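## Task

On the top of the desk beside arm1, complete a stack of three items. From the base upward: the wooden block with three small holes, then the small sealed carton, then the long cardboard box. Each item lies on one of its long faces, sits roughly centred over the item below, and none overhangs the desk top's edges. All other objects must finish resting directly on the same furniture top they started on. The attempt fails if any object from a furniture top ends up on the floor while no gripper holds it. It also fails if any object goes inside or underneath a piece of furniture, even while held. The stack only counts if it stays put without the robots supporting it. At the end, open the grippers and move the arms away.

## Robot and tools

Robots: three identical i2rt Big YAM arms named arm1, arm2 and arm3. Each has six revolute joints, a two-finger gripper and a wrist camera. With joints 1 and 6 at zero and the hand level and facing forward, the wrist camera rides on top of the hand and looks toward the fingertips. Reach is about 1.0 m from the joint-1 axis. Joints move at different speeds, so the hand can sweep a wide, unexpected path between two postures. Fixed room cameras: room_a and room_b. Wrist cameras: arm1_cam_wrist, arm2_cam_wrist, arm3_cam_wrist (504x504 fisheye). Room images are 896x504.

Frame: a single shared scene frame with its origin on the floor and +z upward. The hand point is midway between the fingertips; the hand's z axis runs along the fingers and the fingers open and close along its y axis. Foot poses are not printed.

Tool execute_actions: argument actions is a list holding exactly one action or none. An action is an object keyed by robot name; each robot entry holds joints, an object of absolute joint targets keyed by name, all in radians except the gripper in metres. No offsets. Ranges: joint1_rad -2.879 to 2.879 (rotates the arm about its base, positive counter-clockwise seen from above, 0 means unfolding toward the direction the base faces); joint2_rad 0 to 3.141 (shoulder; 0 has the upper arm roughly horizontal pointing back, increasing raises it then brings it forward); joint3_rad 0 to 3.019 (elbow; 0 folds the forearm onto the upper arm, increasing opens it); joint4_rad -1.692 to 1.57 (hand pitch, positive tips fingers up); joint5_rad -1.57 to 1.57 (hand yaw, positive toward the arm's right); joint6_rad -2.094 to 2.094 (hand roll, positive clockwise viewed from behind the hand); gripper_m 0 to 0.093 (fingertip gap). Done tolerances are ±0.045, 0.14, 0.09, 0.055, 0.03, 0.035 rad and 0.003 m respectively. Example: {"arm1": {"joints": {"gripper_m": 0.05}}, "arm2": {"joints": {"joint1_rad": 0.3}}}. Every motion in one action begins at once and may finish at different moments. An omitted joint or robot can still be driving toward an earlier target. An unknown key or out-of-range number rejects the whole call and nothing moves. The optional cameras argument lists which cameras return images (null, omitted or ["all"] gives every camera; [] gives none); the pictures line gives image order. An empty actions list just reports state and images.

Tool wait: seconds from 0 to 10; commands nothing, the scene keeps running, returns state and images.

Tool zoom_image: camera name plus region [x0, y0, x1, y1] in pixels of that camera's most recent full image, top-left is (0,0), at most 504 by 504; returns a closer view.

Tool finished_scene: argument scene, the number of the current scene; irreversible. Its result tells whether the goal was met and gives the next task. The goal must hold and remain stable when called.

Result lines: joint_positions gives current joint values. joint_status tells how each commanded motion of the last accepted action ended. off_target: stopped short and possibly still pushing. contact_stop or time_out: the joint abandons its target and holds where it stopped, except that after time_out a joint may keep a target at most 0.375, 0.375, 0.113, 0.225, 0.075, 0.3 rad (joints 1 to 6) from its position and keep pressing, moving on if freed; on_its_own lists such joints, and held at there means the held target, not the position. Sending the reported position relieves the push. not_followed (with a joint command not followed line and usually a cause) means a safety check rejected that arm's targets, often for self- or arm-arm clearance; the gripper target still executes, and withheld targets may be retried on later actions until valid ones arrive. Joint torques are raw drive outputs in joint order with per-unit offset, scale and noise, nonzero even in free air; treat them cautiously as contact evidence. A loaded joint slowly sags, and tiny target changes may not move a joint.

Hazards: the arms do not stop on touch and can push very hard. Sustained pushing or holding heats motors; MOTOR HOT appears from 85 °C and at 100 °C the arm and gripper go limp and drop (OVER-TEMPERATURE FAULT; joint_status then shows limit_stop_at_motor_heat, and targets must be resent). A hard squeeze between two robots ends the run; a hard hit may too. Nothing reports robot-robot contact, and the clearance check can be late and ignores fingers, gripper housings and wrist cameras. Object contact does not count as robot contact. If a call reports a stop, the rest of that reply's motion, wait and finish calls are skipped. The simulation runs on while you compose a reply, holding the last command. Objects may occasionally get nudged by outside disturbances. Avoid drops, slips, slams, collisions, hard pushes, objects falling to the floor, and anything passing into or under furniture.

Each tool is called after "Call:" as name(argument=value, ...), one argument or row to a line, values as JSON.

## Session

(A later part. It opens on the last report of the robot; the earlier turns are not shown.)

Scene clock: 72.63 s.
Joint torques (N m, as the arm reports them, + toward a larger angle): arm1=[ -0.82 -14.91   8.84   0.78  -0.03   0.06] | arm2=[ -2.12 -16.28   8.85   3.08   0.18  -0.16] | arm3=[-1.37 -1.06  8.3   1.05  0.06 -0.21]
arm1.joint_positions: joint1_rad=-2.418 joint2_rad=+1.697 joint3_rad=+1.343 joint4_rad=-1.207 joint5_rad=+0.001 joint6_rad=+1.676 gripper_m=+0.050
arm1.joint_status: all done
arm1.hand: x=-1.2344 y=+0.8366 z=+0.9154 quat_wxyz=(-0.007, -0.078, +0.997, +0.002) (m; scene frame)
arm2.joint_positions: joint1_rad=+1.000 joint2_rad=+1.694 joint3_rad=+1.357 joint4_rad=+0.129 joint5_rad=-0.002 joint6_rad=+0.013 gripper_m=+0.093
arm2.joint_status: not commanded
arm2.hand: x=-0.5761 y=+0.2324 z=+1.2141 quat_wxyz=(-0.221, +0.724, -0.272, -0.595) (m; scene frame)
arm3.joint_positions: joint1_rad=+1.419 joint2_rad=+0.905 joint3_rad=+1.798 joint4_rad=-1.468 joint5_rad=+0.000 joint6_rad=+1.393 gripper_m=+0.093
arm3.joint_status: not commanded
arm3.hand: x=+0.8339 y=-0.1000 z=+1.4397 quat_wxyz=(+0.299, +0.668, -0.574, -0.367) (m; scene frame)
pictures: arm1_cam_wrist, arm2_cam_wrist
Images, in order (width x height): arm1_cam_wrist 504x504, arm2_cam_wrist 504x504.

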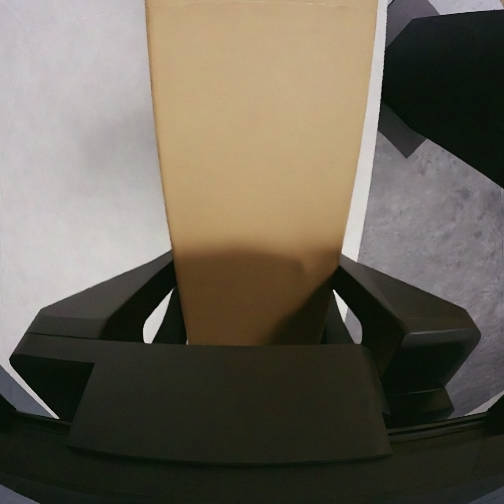

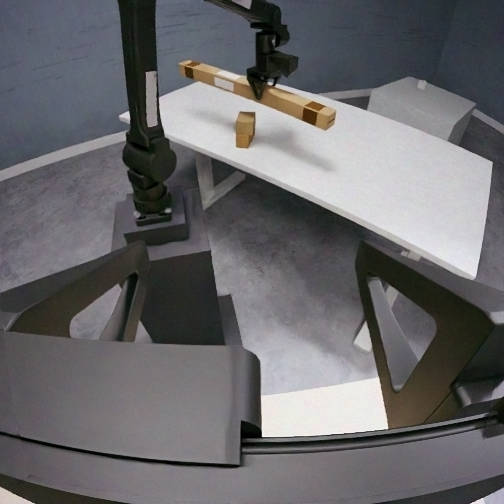

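Call:
execute_actions(
  actions=[
    {"arm1":{"joints":{"joint2_rad":1.736,"joint3_rad":1.293,"joint4_rad":-1.111}}},
  ],
  cameras=["arm2_cam_wrist","room_b","room_a"],
)

Call:
zoom_image(
  camera="arm2_cam_wrist",
  region=[170, 40, 350, 170],
)

Call:
zoom_image(
  camera="room_b",
  region=[290, 170, 390, 235],
)

Scene clock: 74.20 s.
Joint torques (N m, as the arm reports them, + toward a larger angle): arm1=[ -0.71 -15.28   8.56   0.85  -0.03   0.06] | arm2=[ -2.02 -15.89   8.87   3.1    0.15  -0.16] | arm3=[-1.35 -1.09  8.3   1.05  0.06 -0.2 ]
arm1.joint_positions: joint1_rad=-2.418 joint2_rad=+1.744 joint3_rad=+1.292 joint4_rad=-1.119 joint5_rad=+0.001 joint6_rad=+1.676 gripper_m=+0.050
arm1.joint_status: all done
arm1.hand: x=-1.2348 y=+0.8360 z=+0.8745 quat_wxyz=(-0.006, -0.078, +0.997, -0.003) (m; scene frame)
arm2.joint_positions: joint1_rad=+1.000 joint2_rad=+1.694 joint3_rad=+1.357 joint4_rad=+0.129 joint5_rad=-0.002 joint6_rad=+0.013 gripper_m=+0.093
arm2.joint_status: not commanded
arm2.hand: x=-0.5761 y=+0.2324 z=+1.2141 quat_wxyz=(-0.221, +0.724, -0.272, -0.595) (m; scene frame)
arm3.joint_positions: joint1_rad=+1.419 joint2_rad=+0.905 joint3_rad=+1.798 joint4_rad=-1.468 joint5_rad=+0.000 joint6_rad=+1.393 gripper_m=+0.093
arm3.joint_status: not commanded
arm3.hand: x=+0.8339 y=-0.1000 z=+1.4397 quat_wxyz=(+0.299, +0.668, -0.574, -0.367) (m; scene frame)
pictures: arm2_cam_wrist, room_a, room_b
Images, in order (width x height): arm2_cam_wrist 504x504, room_a 896x504, room_b 896x504.

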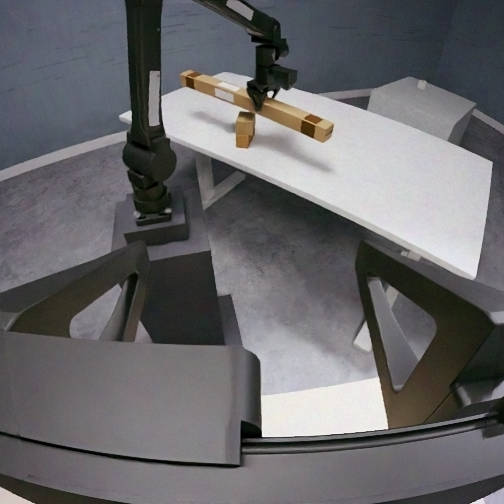

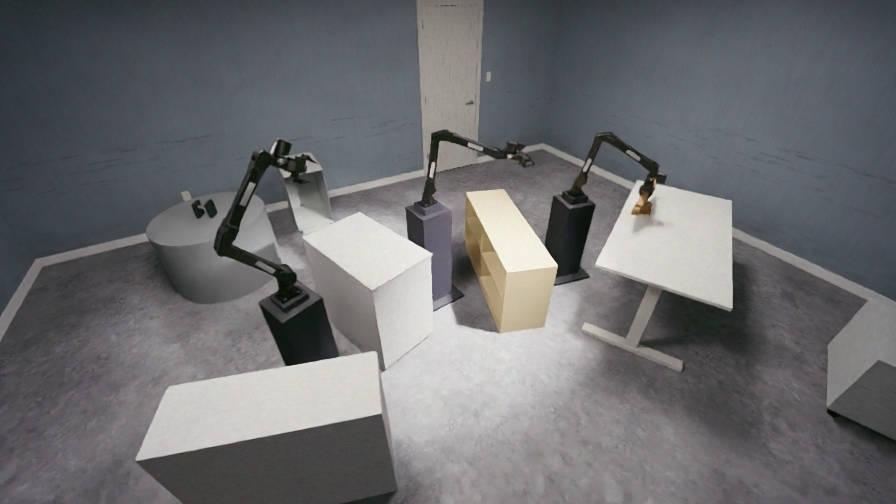

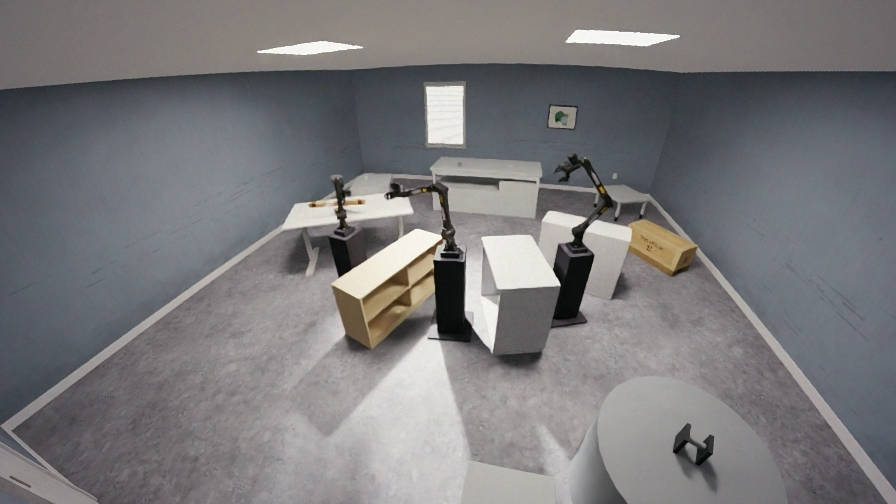

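Region (170, 40, 350, 170) of arm2_cam_wrist's 504x504 image, scaled by 2.800, with more detail than that image has.

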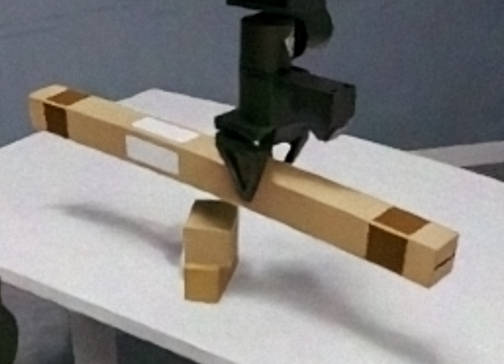

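Region (290, 170, 390, 235) of room_b's 896x504 image, scaled by 5.040, with more detail than that image has; it fills the top 328 rows of this view, and the rest is white.

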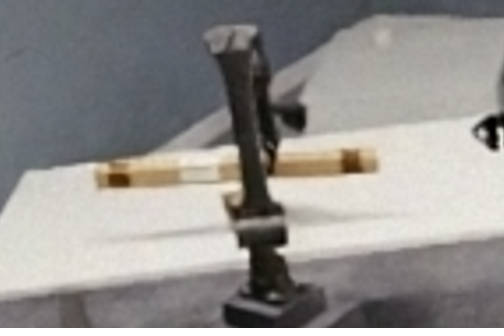

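Call:
execute_actions(
  actions=[
    {"arm1":{"joints":{"joint2_rad":1.762,"joint3_rad":1.266,"joint4_rad":-1.057}}},
  ],
  cameras=["arm2_cam_wrist"],
)

Call:
zoom_image(
  camera="arm2_cam_wrist",
  region=[200, 70, 300, 160],
)

Scene clock: 80.20 s.
Joint torques (N m, as the arm reports them, + toward a larger angle): arm1=[ -0.7  -14.02   8.05   0.97  -0.03   0.06] | arm2=[ -2.07 -16.19   8.84   3.     0.17  -0.17] | arm3=[-1.34 -1.07  8.3   1.03  0.06 -0.2 ]
arm1.joint_positions: joint1_rad=-2.418 joint2_rad=+1.760 joint3_rad=+1.268 joint4_rad=-1.066 joint5_rad=+0.001 joint6_rad=+1.676 gripper_m=+0.050
arm1.joint_status: all done
arm1.hand: x=-1.2356 y=+0.8380 z=+0.8589 quat_wxyz=(-0.007, -0.078, +0.997, +0.003) (m; scene frame)
arm2.joint_positions: joint1_rad=+1.000 joint2_rad=+1.694 joint3_rad=+1.357 joint4_rad=+0.129 joint5_rad=-0.002 joint6_rad=+0.013 gripper_m=+0.093
arm2.joint_status: not commanded
arm2.hand: x=-0.5761 y=+0.2324 z=+1.2141 quat_wxyz=(-0.221, +0.724, -0.272, -0.595) (m; scene frame)
arm3.joint_positions: joint1_rad=+1.419 joint2_rad=+0.905 joint3_rad=+1.798 joint4_rad=-1.468 joint5_rad=+0.000 joint6_rad=+1.393 gripper_m=+0.093
arm3.joint_status: not commanded
arm3.hand: x=+0.8339 y=-0.1000 z=+1.4397 quat_wxyz=(+0.299, +0.668, -0.574, -0.367) (m; scene frame)
pictures: arm2_cam_wrist
Images, in order (width x height): arm2_cam_wrist 504x504.

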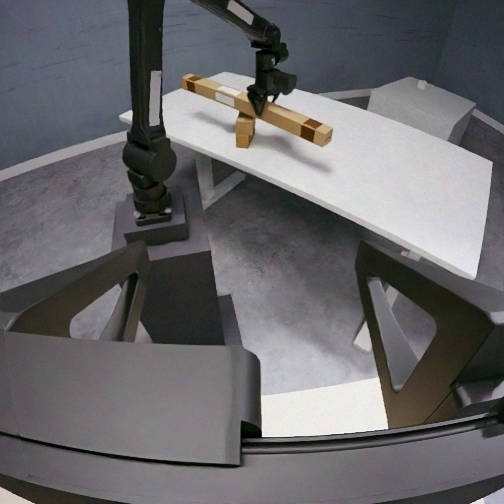

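Region (200, 70, 300, 160) of arm2_cam_wrist's 504x504 image, scaled by 5.040, with more detail than that image has; it fills the top 454 rows of this view, and the rest is white.

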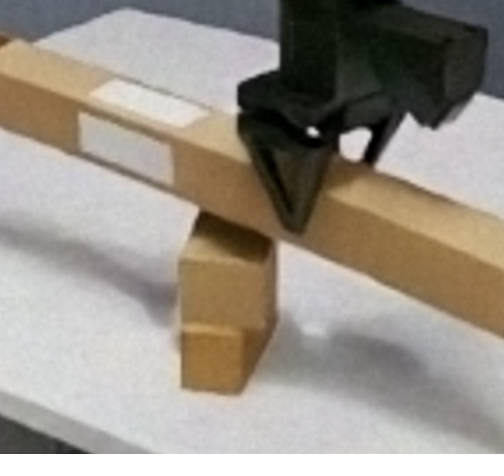

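Call:
execute_actions(
  actions=[
    {"arm1":{"joints":{"joint2_rad":1.785}}},
  ],
  cameras=["arm2_cam_wrist"],
)

Call:
zoom_image(
  camera="arm2_cam_wrist",
  region=[200, 70, 300, 160],
)

Scene clock: 82.50 s.
Joint torques (N m, as the arm reports them, + toward a larger angle): arm1=[ -0.69 -14.78   7.86   0.88  -0.03   0.06] | arm2=[ -2.14 -16.15   8.85   3.1    0.17  -0.18] | arm3=[-1.36 -1.07  8.29  1.04  0.07 -0.2 ]
arm1.joint_positions: joint1_rad=-2.418 joint2_rad=+1.783 joint3_rad=+1.268 joint4_rad=-1.066 joint5_rad=+0.001 joint6_rad=+1.676 gripper_m=+0.050
arm1.joint_status: all done
arm1.hand: x=-1.2353 y=+0.8364 z=+0.8480 quat_wxyz=(-0.005, -0.078, +0.997, -0.008) (m; scene frame)
arm2.joint_positions: joint1_rad=+1.000 joint2_rad=+1.694 joint3_rad=+1.357 joint4_rad=+0.129 joint5_rad=-0.002 joint6_rad=+0.013 gripper_m=+0.093
arm2.joint_status: not commanded
arm2.hand: x=-0.5761 y=+0.2324 z=+1.2141 quat_wxyz=(-0.221, +0.724, -0.272, -0.595) (m; scene frame)
arm3.joint_positions: joint1_rad=+1.419 joint2_rad=+0.905 joint3_rad=+1.798 joint4_rad=-1.468 joint5_rad=+0.000 joint6_rad=+1.393 gripper_m=+0.093
arm3.joint_status: not commanded
arm3.hand: x=+0.8339 y=-0.1000 z=+1.4397 quat_wxyz=(+0.299, +0.668, -0.574, -0.367) (m; scene frame)
pictures: arm2_cam_wrist
Images, in order (width x height): arm2_cam_wrist 504x504.

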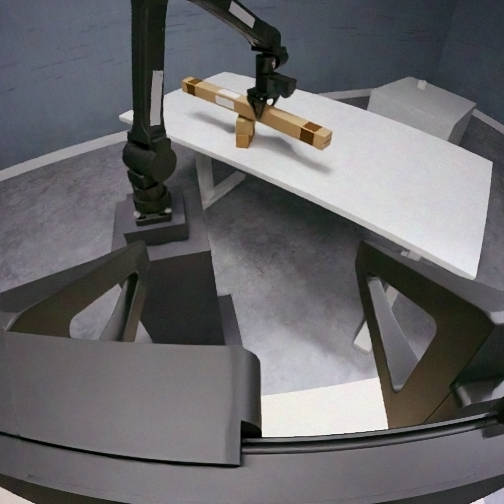

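Region (200, 70, 300, 160) of arm2_cam_wrist's 504x504 image, scaled by 5.040, with more detail than that image has; it fills the top 454 rows of this view, and the rest is white.

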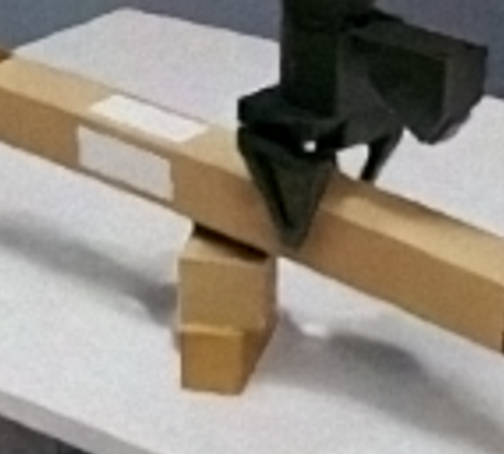

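Call:
execute_actions(
  actions=[
    {"arm1":{"joints":{"joint2_rad":1.805}}},
  ],
  cameras=["arm2_cam_wrist"],
)

Call:
zoom_image(
  camera="arm2_cam_wrist",
  region=[200, 70, 300, 160],
)

Scene clock: 83.57 s.
Joint torques (N m, as the arm reports them, + toward a larger angle): arm1=[ -0.69 -14.46   7.79   0.85  -0.03   0.06] | arm2=[ -2.09 -15.85   8.83   3.05   0.18  -0.17] | arm3=[-1.37 -1.09  8.29  1.07  0.06 -0.2 ]
arm1.joint_positions: joint1_rad=-2.418 joint2_rad=+1.802 joint3_rad=+1.268 joint4_rad=-1.066 joint5_rad=+0.001 joint6_rad=+1.676 gripper_m=+0.050
arm1.joint_status: all done
arm1.hand: x=-1.2350 y=+0.8349 z=+0.8389 quat_wxyz=(-0.003, -0.078, +0.997, -0.017) (m; scene frame)
arm2.joint_positions: joint1_rad=+1.000 joint2_rad=+1.694 joint3_rad=+1.357 joint4_rad=+0.129 joint5_rad=-0.002 joint6_rad=+0.013 gripper_m=+0.093
arm2.joint_status: not commanded
arm2.hand: x=-0.5761 y=+0.2324 z=+1.2141 quat_wxyz=(-0.221, +0.724, -0.272, -0.595) (m; scene frame)
arm3.joint_positions: joint1_rad=+1.419 joint2_rad=+0.905 joint3_rad=+1.798 joint4_rad=-1.468 joint5_rad=+0.000 joint6_rad=+1.393 gripper_m=+0.093
arm3.joint_status: not commanded
arm3.hand: x=+0.8339 y=-0.1000 z=+1.4397 quat_wxyz=(+0.299, +0.668, -0.574, -0.367) (m; scene frame)
pictures: arm2_cam_wrist
Images, in order (width x height): arm2_cam_wrist 504x504.

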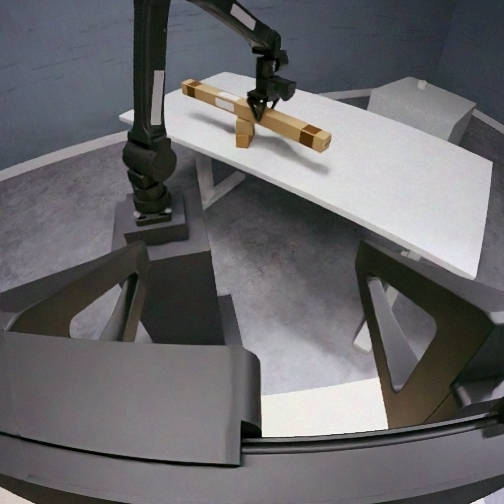

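Region (200, 70, 300, 160) of arm2_cam_wrist's 504x504 image, scaled by 5.040, with more detail than that image has; it fills the top 454 rows of this view, and the rest is white.

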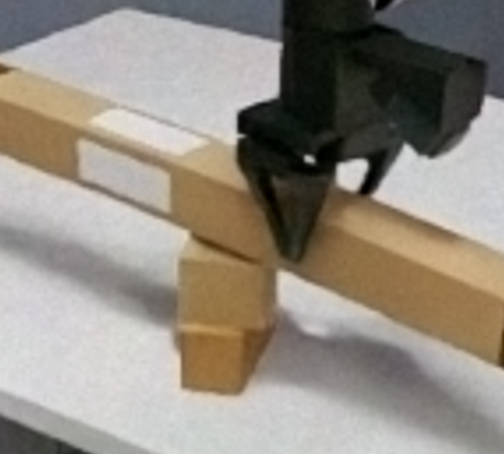

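Call:
execute_actions(
  actions=[
    {"arm1":{"joints":{"joint2_rad":1.82,"joint4_rad":-1.03}}},
  ],
  cameras=["arm2_cam_wrist"],
)

Call:
zoom_image(
  camera="arm2_cam_wrist",
  region=[200, 70, 300, 160],
)

Scene clock: 84.60 s.
Joint torques (N m, as the arm reports them, + toward a larger angle): arm1=[ -0.39 -14.41   7.81   0.92  -0.03   0.06] | arm2=[ -2.13 -16.34   8.88   3.03   0.15  -0.17] | arm3=[-1.35 -1.06  8.3   1.06  0.06 -0.2 ]
arm1.joint_positions: joint1_rad=-2.418 joint2_rad=+1.815 joint3_rad=+1.268 joint4_rad=-1.039 joint5_rad=+0.001 joint6_rad=+1.676 gripper_m=+0.050
arm1.joint_status: all done
arm1.hand: x=-1.2365 y=+0.8401 z=+0.8329 quat_wxyz=(-0.004, -0.078, +0.997, -0.010) (m; scene frame)
arm2.joint_positions: joint1_rad=+1.000 joint2_rad=+1.694 joint3_rad=+1.357 joint4_rad=+0.129 joint5_rad=-0.002 joint6_rad=+0.013 gripper_m=+0.093
arm2.joint_status: not commanded
arm2.hand: x=-0.5761 y=+0.2324 z=+1.2141 quat_wxyz=(-0.221, +0.724, -0.272, -0.595) (m; scene frame)
arm3.joint_positions: joint1_rad=+1.419 joint2_rad=+0.905 joint3_rad=+1.798 joint4_rad=-1.468 joint5_rad=+0.000 joint6_rad=+1.393 gripper_m=+0.093
arm3.joint_status: not commanded
arm3.hand: x=+0.8339 y=-0.1000 z=+1.4397 quat_wxyz=(+0.299, +0.668, -0.574, -0.367) (m; scene frame)
pictures: arm2_cam_wrist
Images, in order (width x height): arm2_cam_wrist 504x504.

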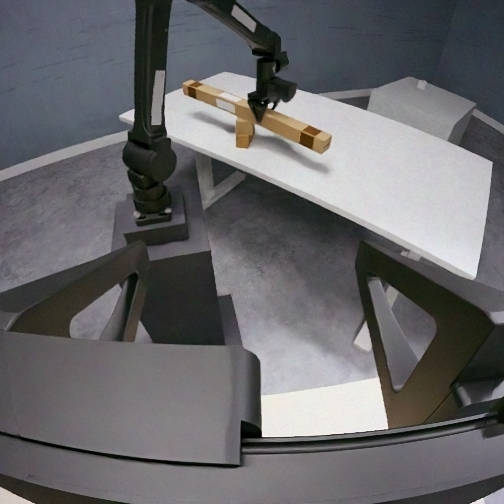

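Region (200, 70, 300, 160) of arm2_cam_wrist's 504x504 image, scaled by 5.040, with more detail than that image has; it fills the top 454 rows of this view, and the rest is white.

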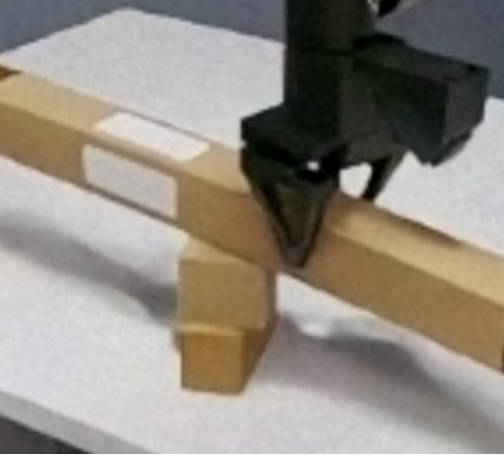

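Call:
execute_actions(
  actions=[
    {"arm1":{"joints":{"joint2_rad":1.84}}},
  ],
  cameras=["arm2_cam_wrist"],
)

Call:
zoom_image(
  camera="arm2_cam_wrist",
  region=[200, 70, 300, 160],
)

Scene clock: 85.27 s.
Joint torques (N m, as the arm reports them, + toward a larger angle): arm1=[ -0.67 -12.86   7.8    0.93  -0.03   0.06] | arm2=[ -2.   -16.03   8.85   3.05   0.16  -0.16] | arm3=[-1.38 -1.03  8.29  1.05  0.06 -0.21]
arm1.joint_positions: joint1_rad=-2.419 joint2_rad=+1.817 joint3_rad=+1.268 joint4_rad=-1.039 joint5_rad=+0.001 joint6_rad=+1.676 gripper_m=+0.050
arm1.joint_status: all done
arm1.hand: x=-1.2360 y=+0.8400 z=+0.8318 quat_wxyz=(-0.004, -0.078, +0.997, -0.011) (m; scene frame)
arm2.joint_positions: joint1_rad=+1.000 joint2_rad=+1.694 joint3_rad=+1.357 joint4_rad=+0.129 joint5_rad=-0.002 joint6_rad=+0.013 gripper_m=+0.093
arm2.joint_status: not commanded
arm2.hand: x=-0.5761 y=+0.2324 z=+1.2141 quat_wxyz=(-0.221, +0.724, -0.272, -0.595) (m; scene frame)
arm3.joint_positions: joint1_rad=+1.419 joint2_rad=+0.905 joint3_rad=+1.798 joint4_rad=-1.468 joint5_rad=+0.000 joint6_rad=+1.393 gripper_m=+0.093
arm3.joint_status: not commanded
arm3.hand: x=+0.8339 y=-0.1000 z=+1.4397 quat_wxyz=(+0.299, +0.668, -0.574, -0.367) (m; scene frame)
pictures: arm2_cam_wrist
Images, in order (width x height): arm2_cam_wrist 504x504.

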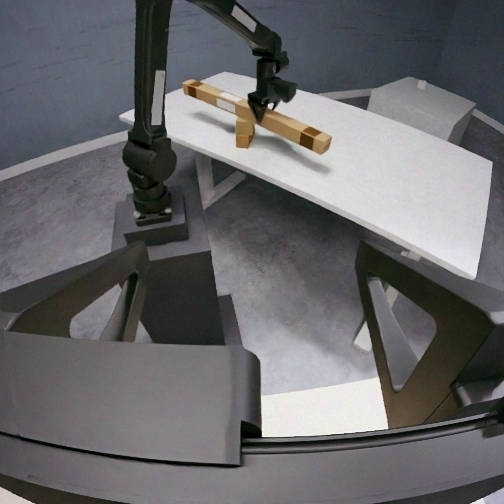

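Region (200, 70, 300, 160) of arm2_cam_wrist's 504x504 image, scaled by 5.040, with more detail than that image has; it fills the top 454 rows of this view, and the rest is white.

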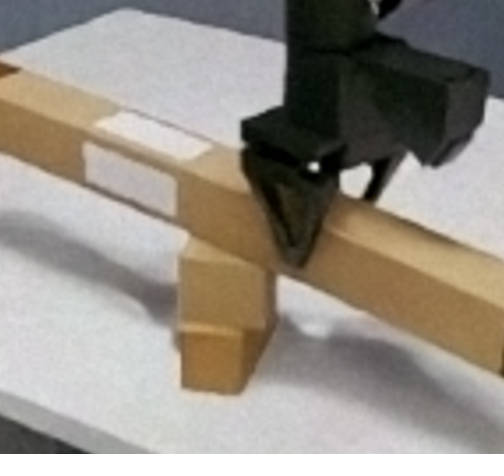

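Call:
execute_actions(
  actions=[
    {"arm1":{"joints":{"joint2_rad":1.812,"gripper_m":0.093}}},
  ],
  cameras=["arm2_cam_wrist","arm1_cam_wrist"],
)

Call:
zoom_image(
  camera="arm2_cam_wrist",
  region=[170, 40, 350, 170],
)

Scene clock: 86.57 s.
Joint torques (N m, as the arm reports them, + toward a larger angle): arm1=[ -0.62 -15.36   7.84   0.85  -0.03   0.06] | arm2=[ -1.85 -16.11   8.85   3.1    0.15  -0.18] | arm3=[-1.35 -1.07  8.3   1.05  0.06 -0.2 ]
arm1.joint_positions: joint1_rad=-2.419 joint2_rad=+1.817 joint3_rad=+1.268 joint4_rad=-1.038 joint5_rad=+0.001 joint6_rad=+1.676 gripper_m=+0.093
arm1.joint_status: all done
arm1.hand: x=-1.2361 y=+0.8403 z=+0.8318 quat_wxyz=(-0.004, -0.077, +0.997, -0.010) (m; scene frame)
arm2.joint_positions: joint1_rad=+1.000 joint2_rad=+1.694 joint3_rad=+1.357 joint4_rad=+0.129 joint5_rad=-0.002 joint6_rad=+0.013 gripper_m=+0.093
arm2.joint_status: not commanded
arm2.hand: x=-0.5761 y=+0.2324 z=+1.2141 quat_wxyz=(-0.221, +0.724, -0.272, -0.595) (m; scene frame)
arm3.joint_positions: joint1_rad=+1.419 joint2_rad=+0.905 joint3_rad=+1.798 joint4_rad=-1.468 joint5_rad=+0.000 joint6_rad=+1.393 gripper_m=+0.093
arm3.joint_status: not commanded
arm3.hand: x=+0.8339 y=-0.1000 z=+1.4397 quat_wxyz=(+0.299, +0.668, -0.574, -0.367) (m; scene frame)
pictures: arm1_cam_wrist, arm2_cam_wrist
Images, in order (width x height): arm1_cam_wrist 504x504, arm2_cam_wrist 504x504.

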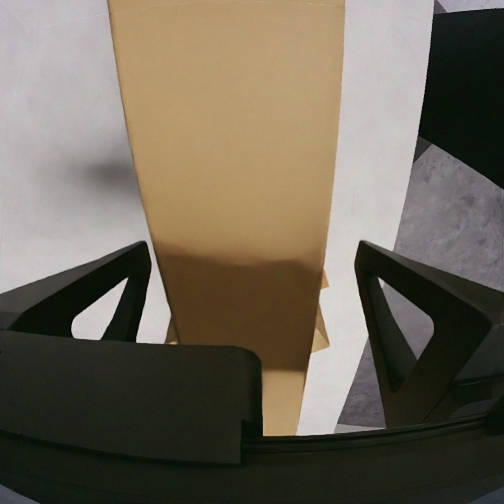

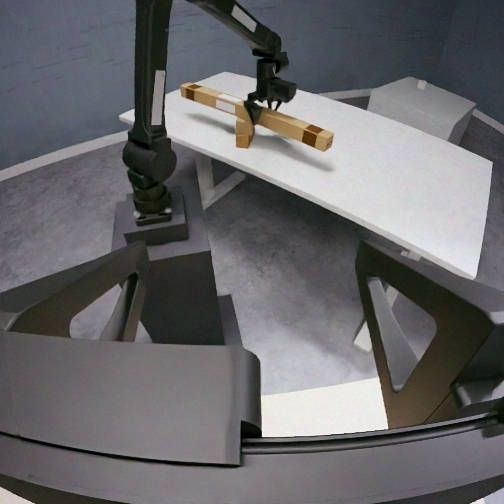

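Region (170, 40, 350, 170) of arm2_cam_wrist's 504x504 image, scaled by 2.800, with more detail than that image has.

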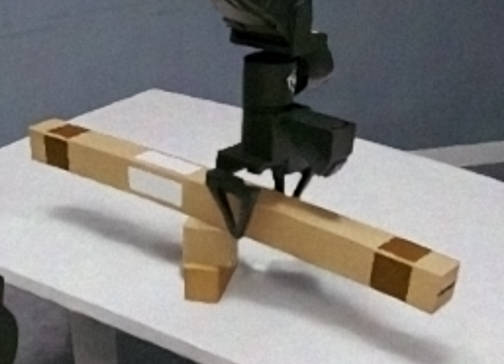

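Call:
execute_actions(
  actions=[
    {"arm1":{"joints":{"joint2_rad":1.45}}},
  ],
  cameras=["arm2_cam_wrist","arm1_cam_wrist","room_a","room_b"],
)

Call:
zoom_image(
  camera="arm2_cam_wrist",
  region=[170, 40, 350, 170],
)

Scene clock: 88.53 s.
Joint torques (N m, as the arm reports them, + toward a larger angle): arm1=[ -0.65 -10.98  10.21   1.57  -0.04   0.03] | arm2=[ -2.13 -15.9    8.88   3.     0.16  -0.16] | arm3=[-1.33 -1.06  8.29  1.04  0.06 -0.2 ]
arm1.joint_positions: joint1_rad=-2.419 joint2_rad=+1.450 joint3_rad=+1.260 joint4_rad=-1.037 joint5_rad=+0.001 joint6_rad=+1.676 gripper_m=+0.093
arm1.joint_status: all done
arm1.hand: x=-1.2339 y=+0.8409 z=+1.0063 quat_wxyz=(-0.037, -0.075, +0.983, +0.165) (m; scene frame)
arm2.joint_positions: joint1_rad=+1.000 joint2_rad=+1.694 joint3_rad=+1.357 joint4_rad=+0.129 joint5_rad=-0.002 joint6_rad=+0.013 gripper_m=+0.093
arm2.joint_status: not commanded
arm2.hand: x=-0.5761 y=+0.2324 z=+1.2141 quat_wxyz=(-0.221, +0.724, -0.272, -0.595) (m; scene frame)
arm3.joint_positions: joint1_rad=+1.419 joint2_rad=+0.905 joint3_rad=+1.798 joint4_rad=-1.468 joint5_rad=+0.000 joint6_rad=+1.393 gripper_m=+0.093
arm3.joint_status: not commanded
arm3.hand: x=+0.8339 y=-0.1000 z=+1.4397 quat_wxyz=(+0.299, +0.668, -0.574, -0.367) (m; scene frame)
pictures: arm1_cam_wrist, arm2_cam_wrist, room_a, room_b
Images, in order (width x height): arm1_cam_wrist 504x504, arm2_cam_wrist 504x504, room_a 896x504, room_b 896x504.

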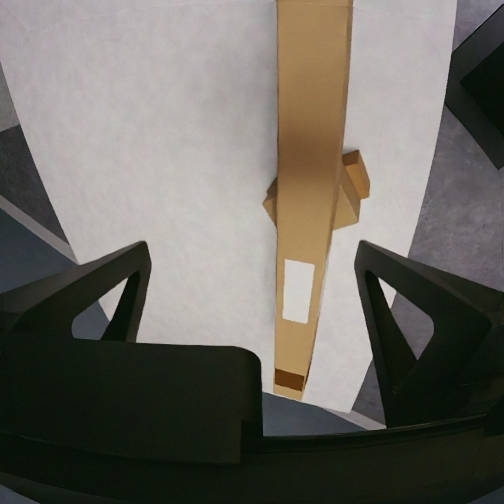

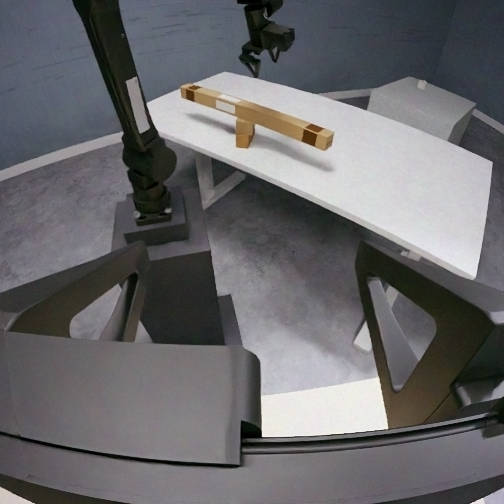

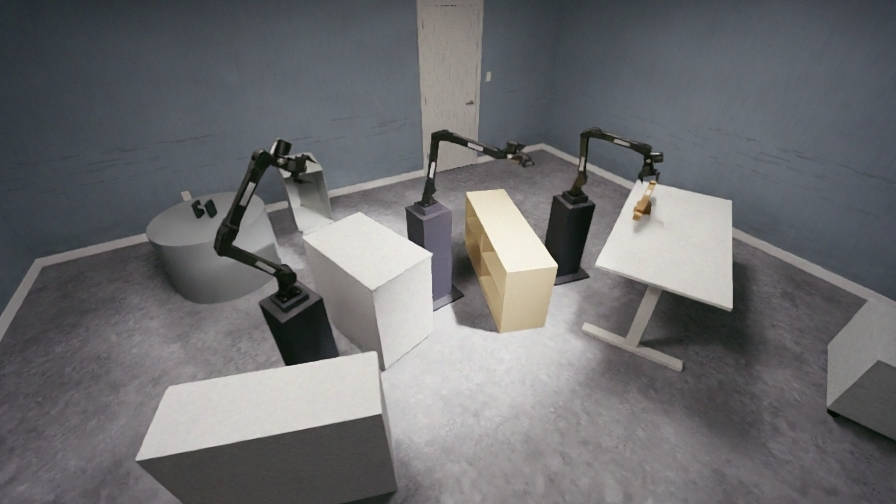

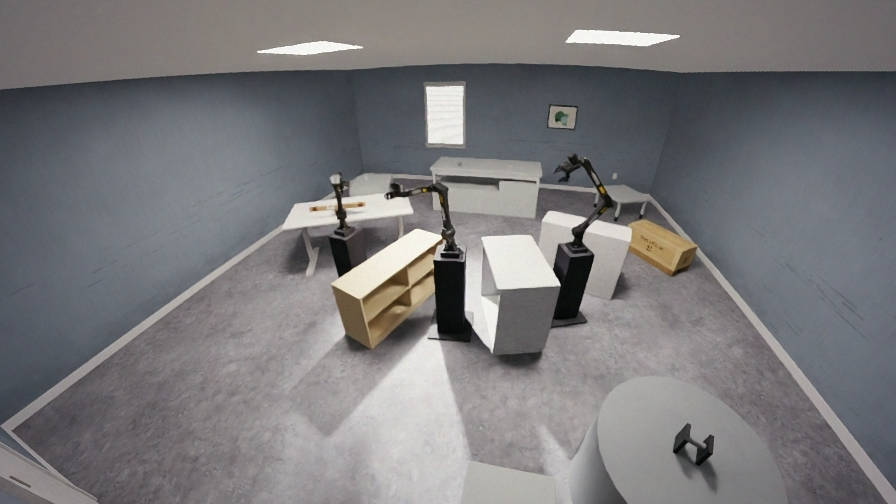

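Region (170, 40, 350, 170) of arm2_cam_wrist's 504x504 image, scaled by 2.800, with more detail than that image has.

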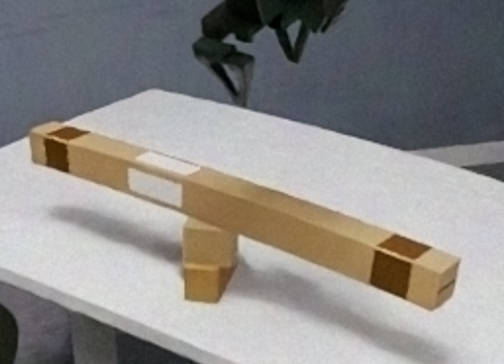

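Call:
zoom_image(
  camera="arm1_cam_wrist",
  region=[220, 100, 420, 300],
)

Region (220, 100, 420, 300) of arm1_cam_wrist's 504x504 image, scaled by 2.520, with more detail than that image has.

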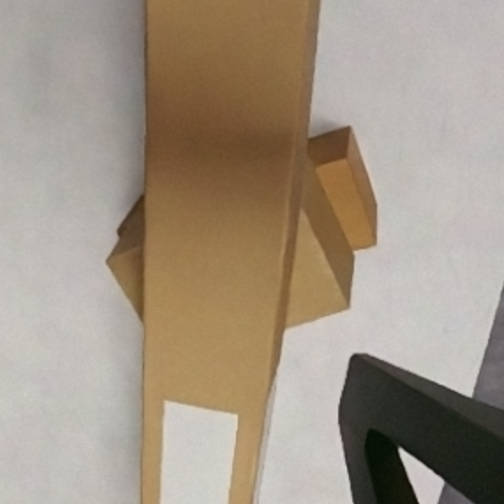

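Call:
execute_actions(
  actions=[
    {"arm1":{"joints":{"joint2_rad":1.0}}},
  ],
  cameras=["arm2_cam_wrist","room_b"],
)

Scene clock: 91.03 s.
Joint torques (N m, as the arm reports them, + toward a larger angle): arm1=[-0.75 -5.51 10.65  2.33 -0.06  0.  ] | arm2=[ -2.09 -16.05   8.88   3.12   0.15  -0.16] | arm3=[-1.38 -1.04  8.31  1.05  0.06 -0.2 ]
arm1.joint_positions: joint1_rad=-2.419 joint2_rad=+1.004 joint3_rad=+1.260 joint4_rad=-1.037 joint5_rad=+0.001 joint6_rad=+1.676 gripper_m=+0.093
arm1.joint_status: all done
arm1.hand: x=-1.2106 y=+0.7632 z=+1.2058 quat_wxyz=(-0.075, -0.069, +0.921, +0.376) (m; scene frame)
arm2.joint_positions: joint1_rad=+1.000 joint2_rad=+1.694 joint3_rad=+1.357 joint4_rad=+0.129 joint5_rad=-0.002 joint6_rad=+0.013 gripper_m=+0.093
arm2.joint_status: not commanded
arm2.hand: x=-0.5761 y=+0.2324 z=+1.2141 quat_wxyz=(-0.221, +0.724, -0.272, -0.595) (m; scene frame)
arm3.joint_positions: joint1_rad=+1.419 joint2_rad=+0.905 joint3_rad=+1.798 joint4_rad=-1.468 joint5_rad=+0.000 joint6_rad=+1.393 gripper_m=+0.093
arm3.joint_status: not commanded
arm3.hand: x=+0.8339 y=-0.1000 z=+1.4397 quat_wxyz=(+0.299, +0.668, -0.574, -0.367) (m; scene frame)
pictures: arm2_cam_wrist, room_b
Images, in order (width x height): arm2_cam_wrist 504x504, room_b 896x504.

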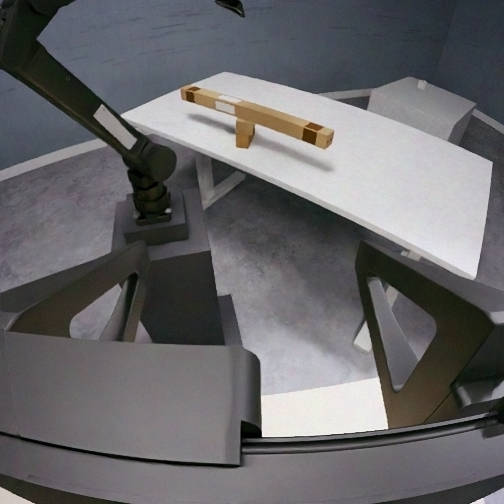

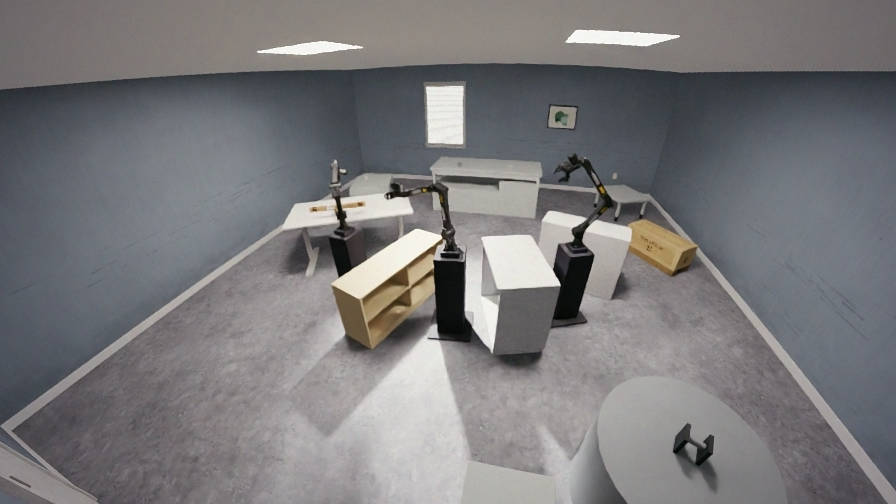

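Call:
finished_scene(
  scene=2,
)

The scene is finished: the task was done.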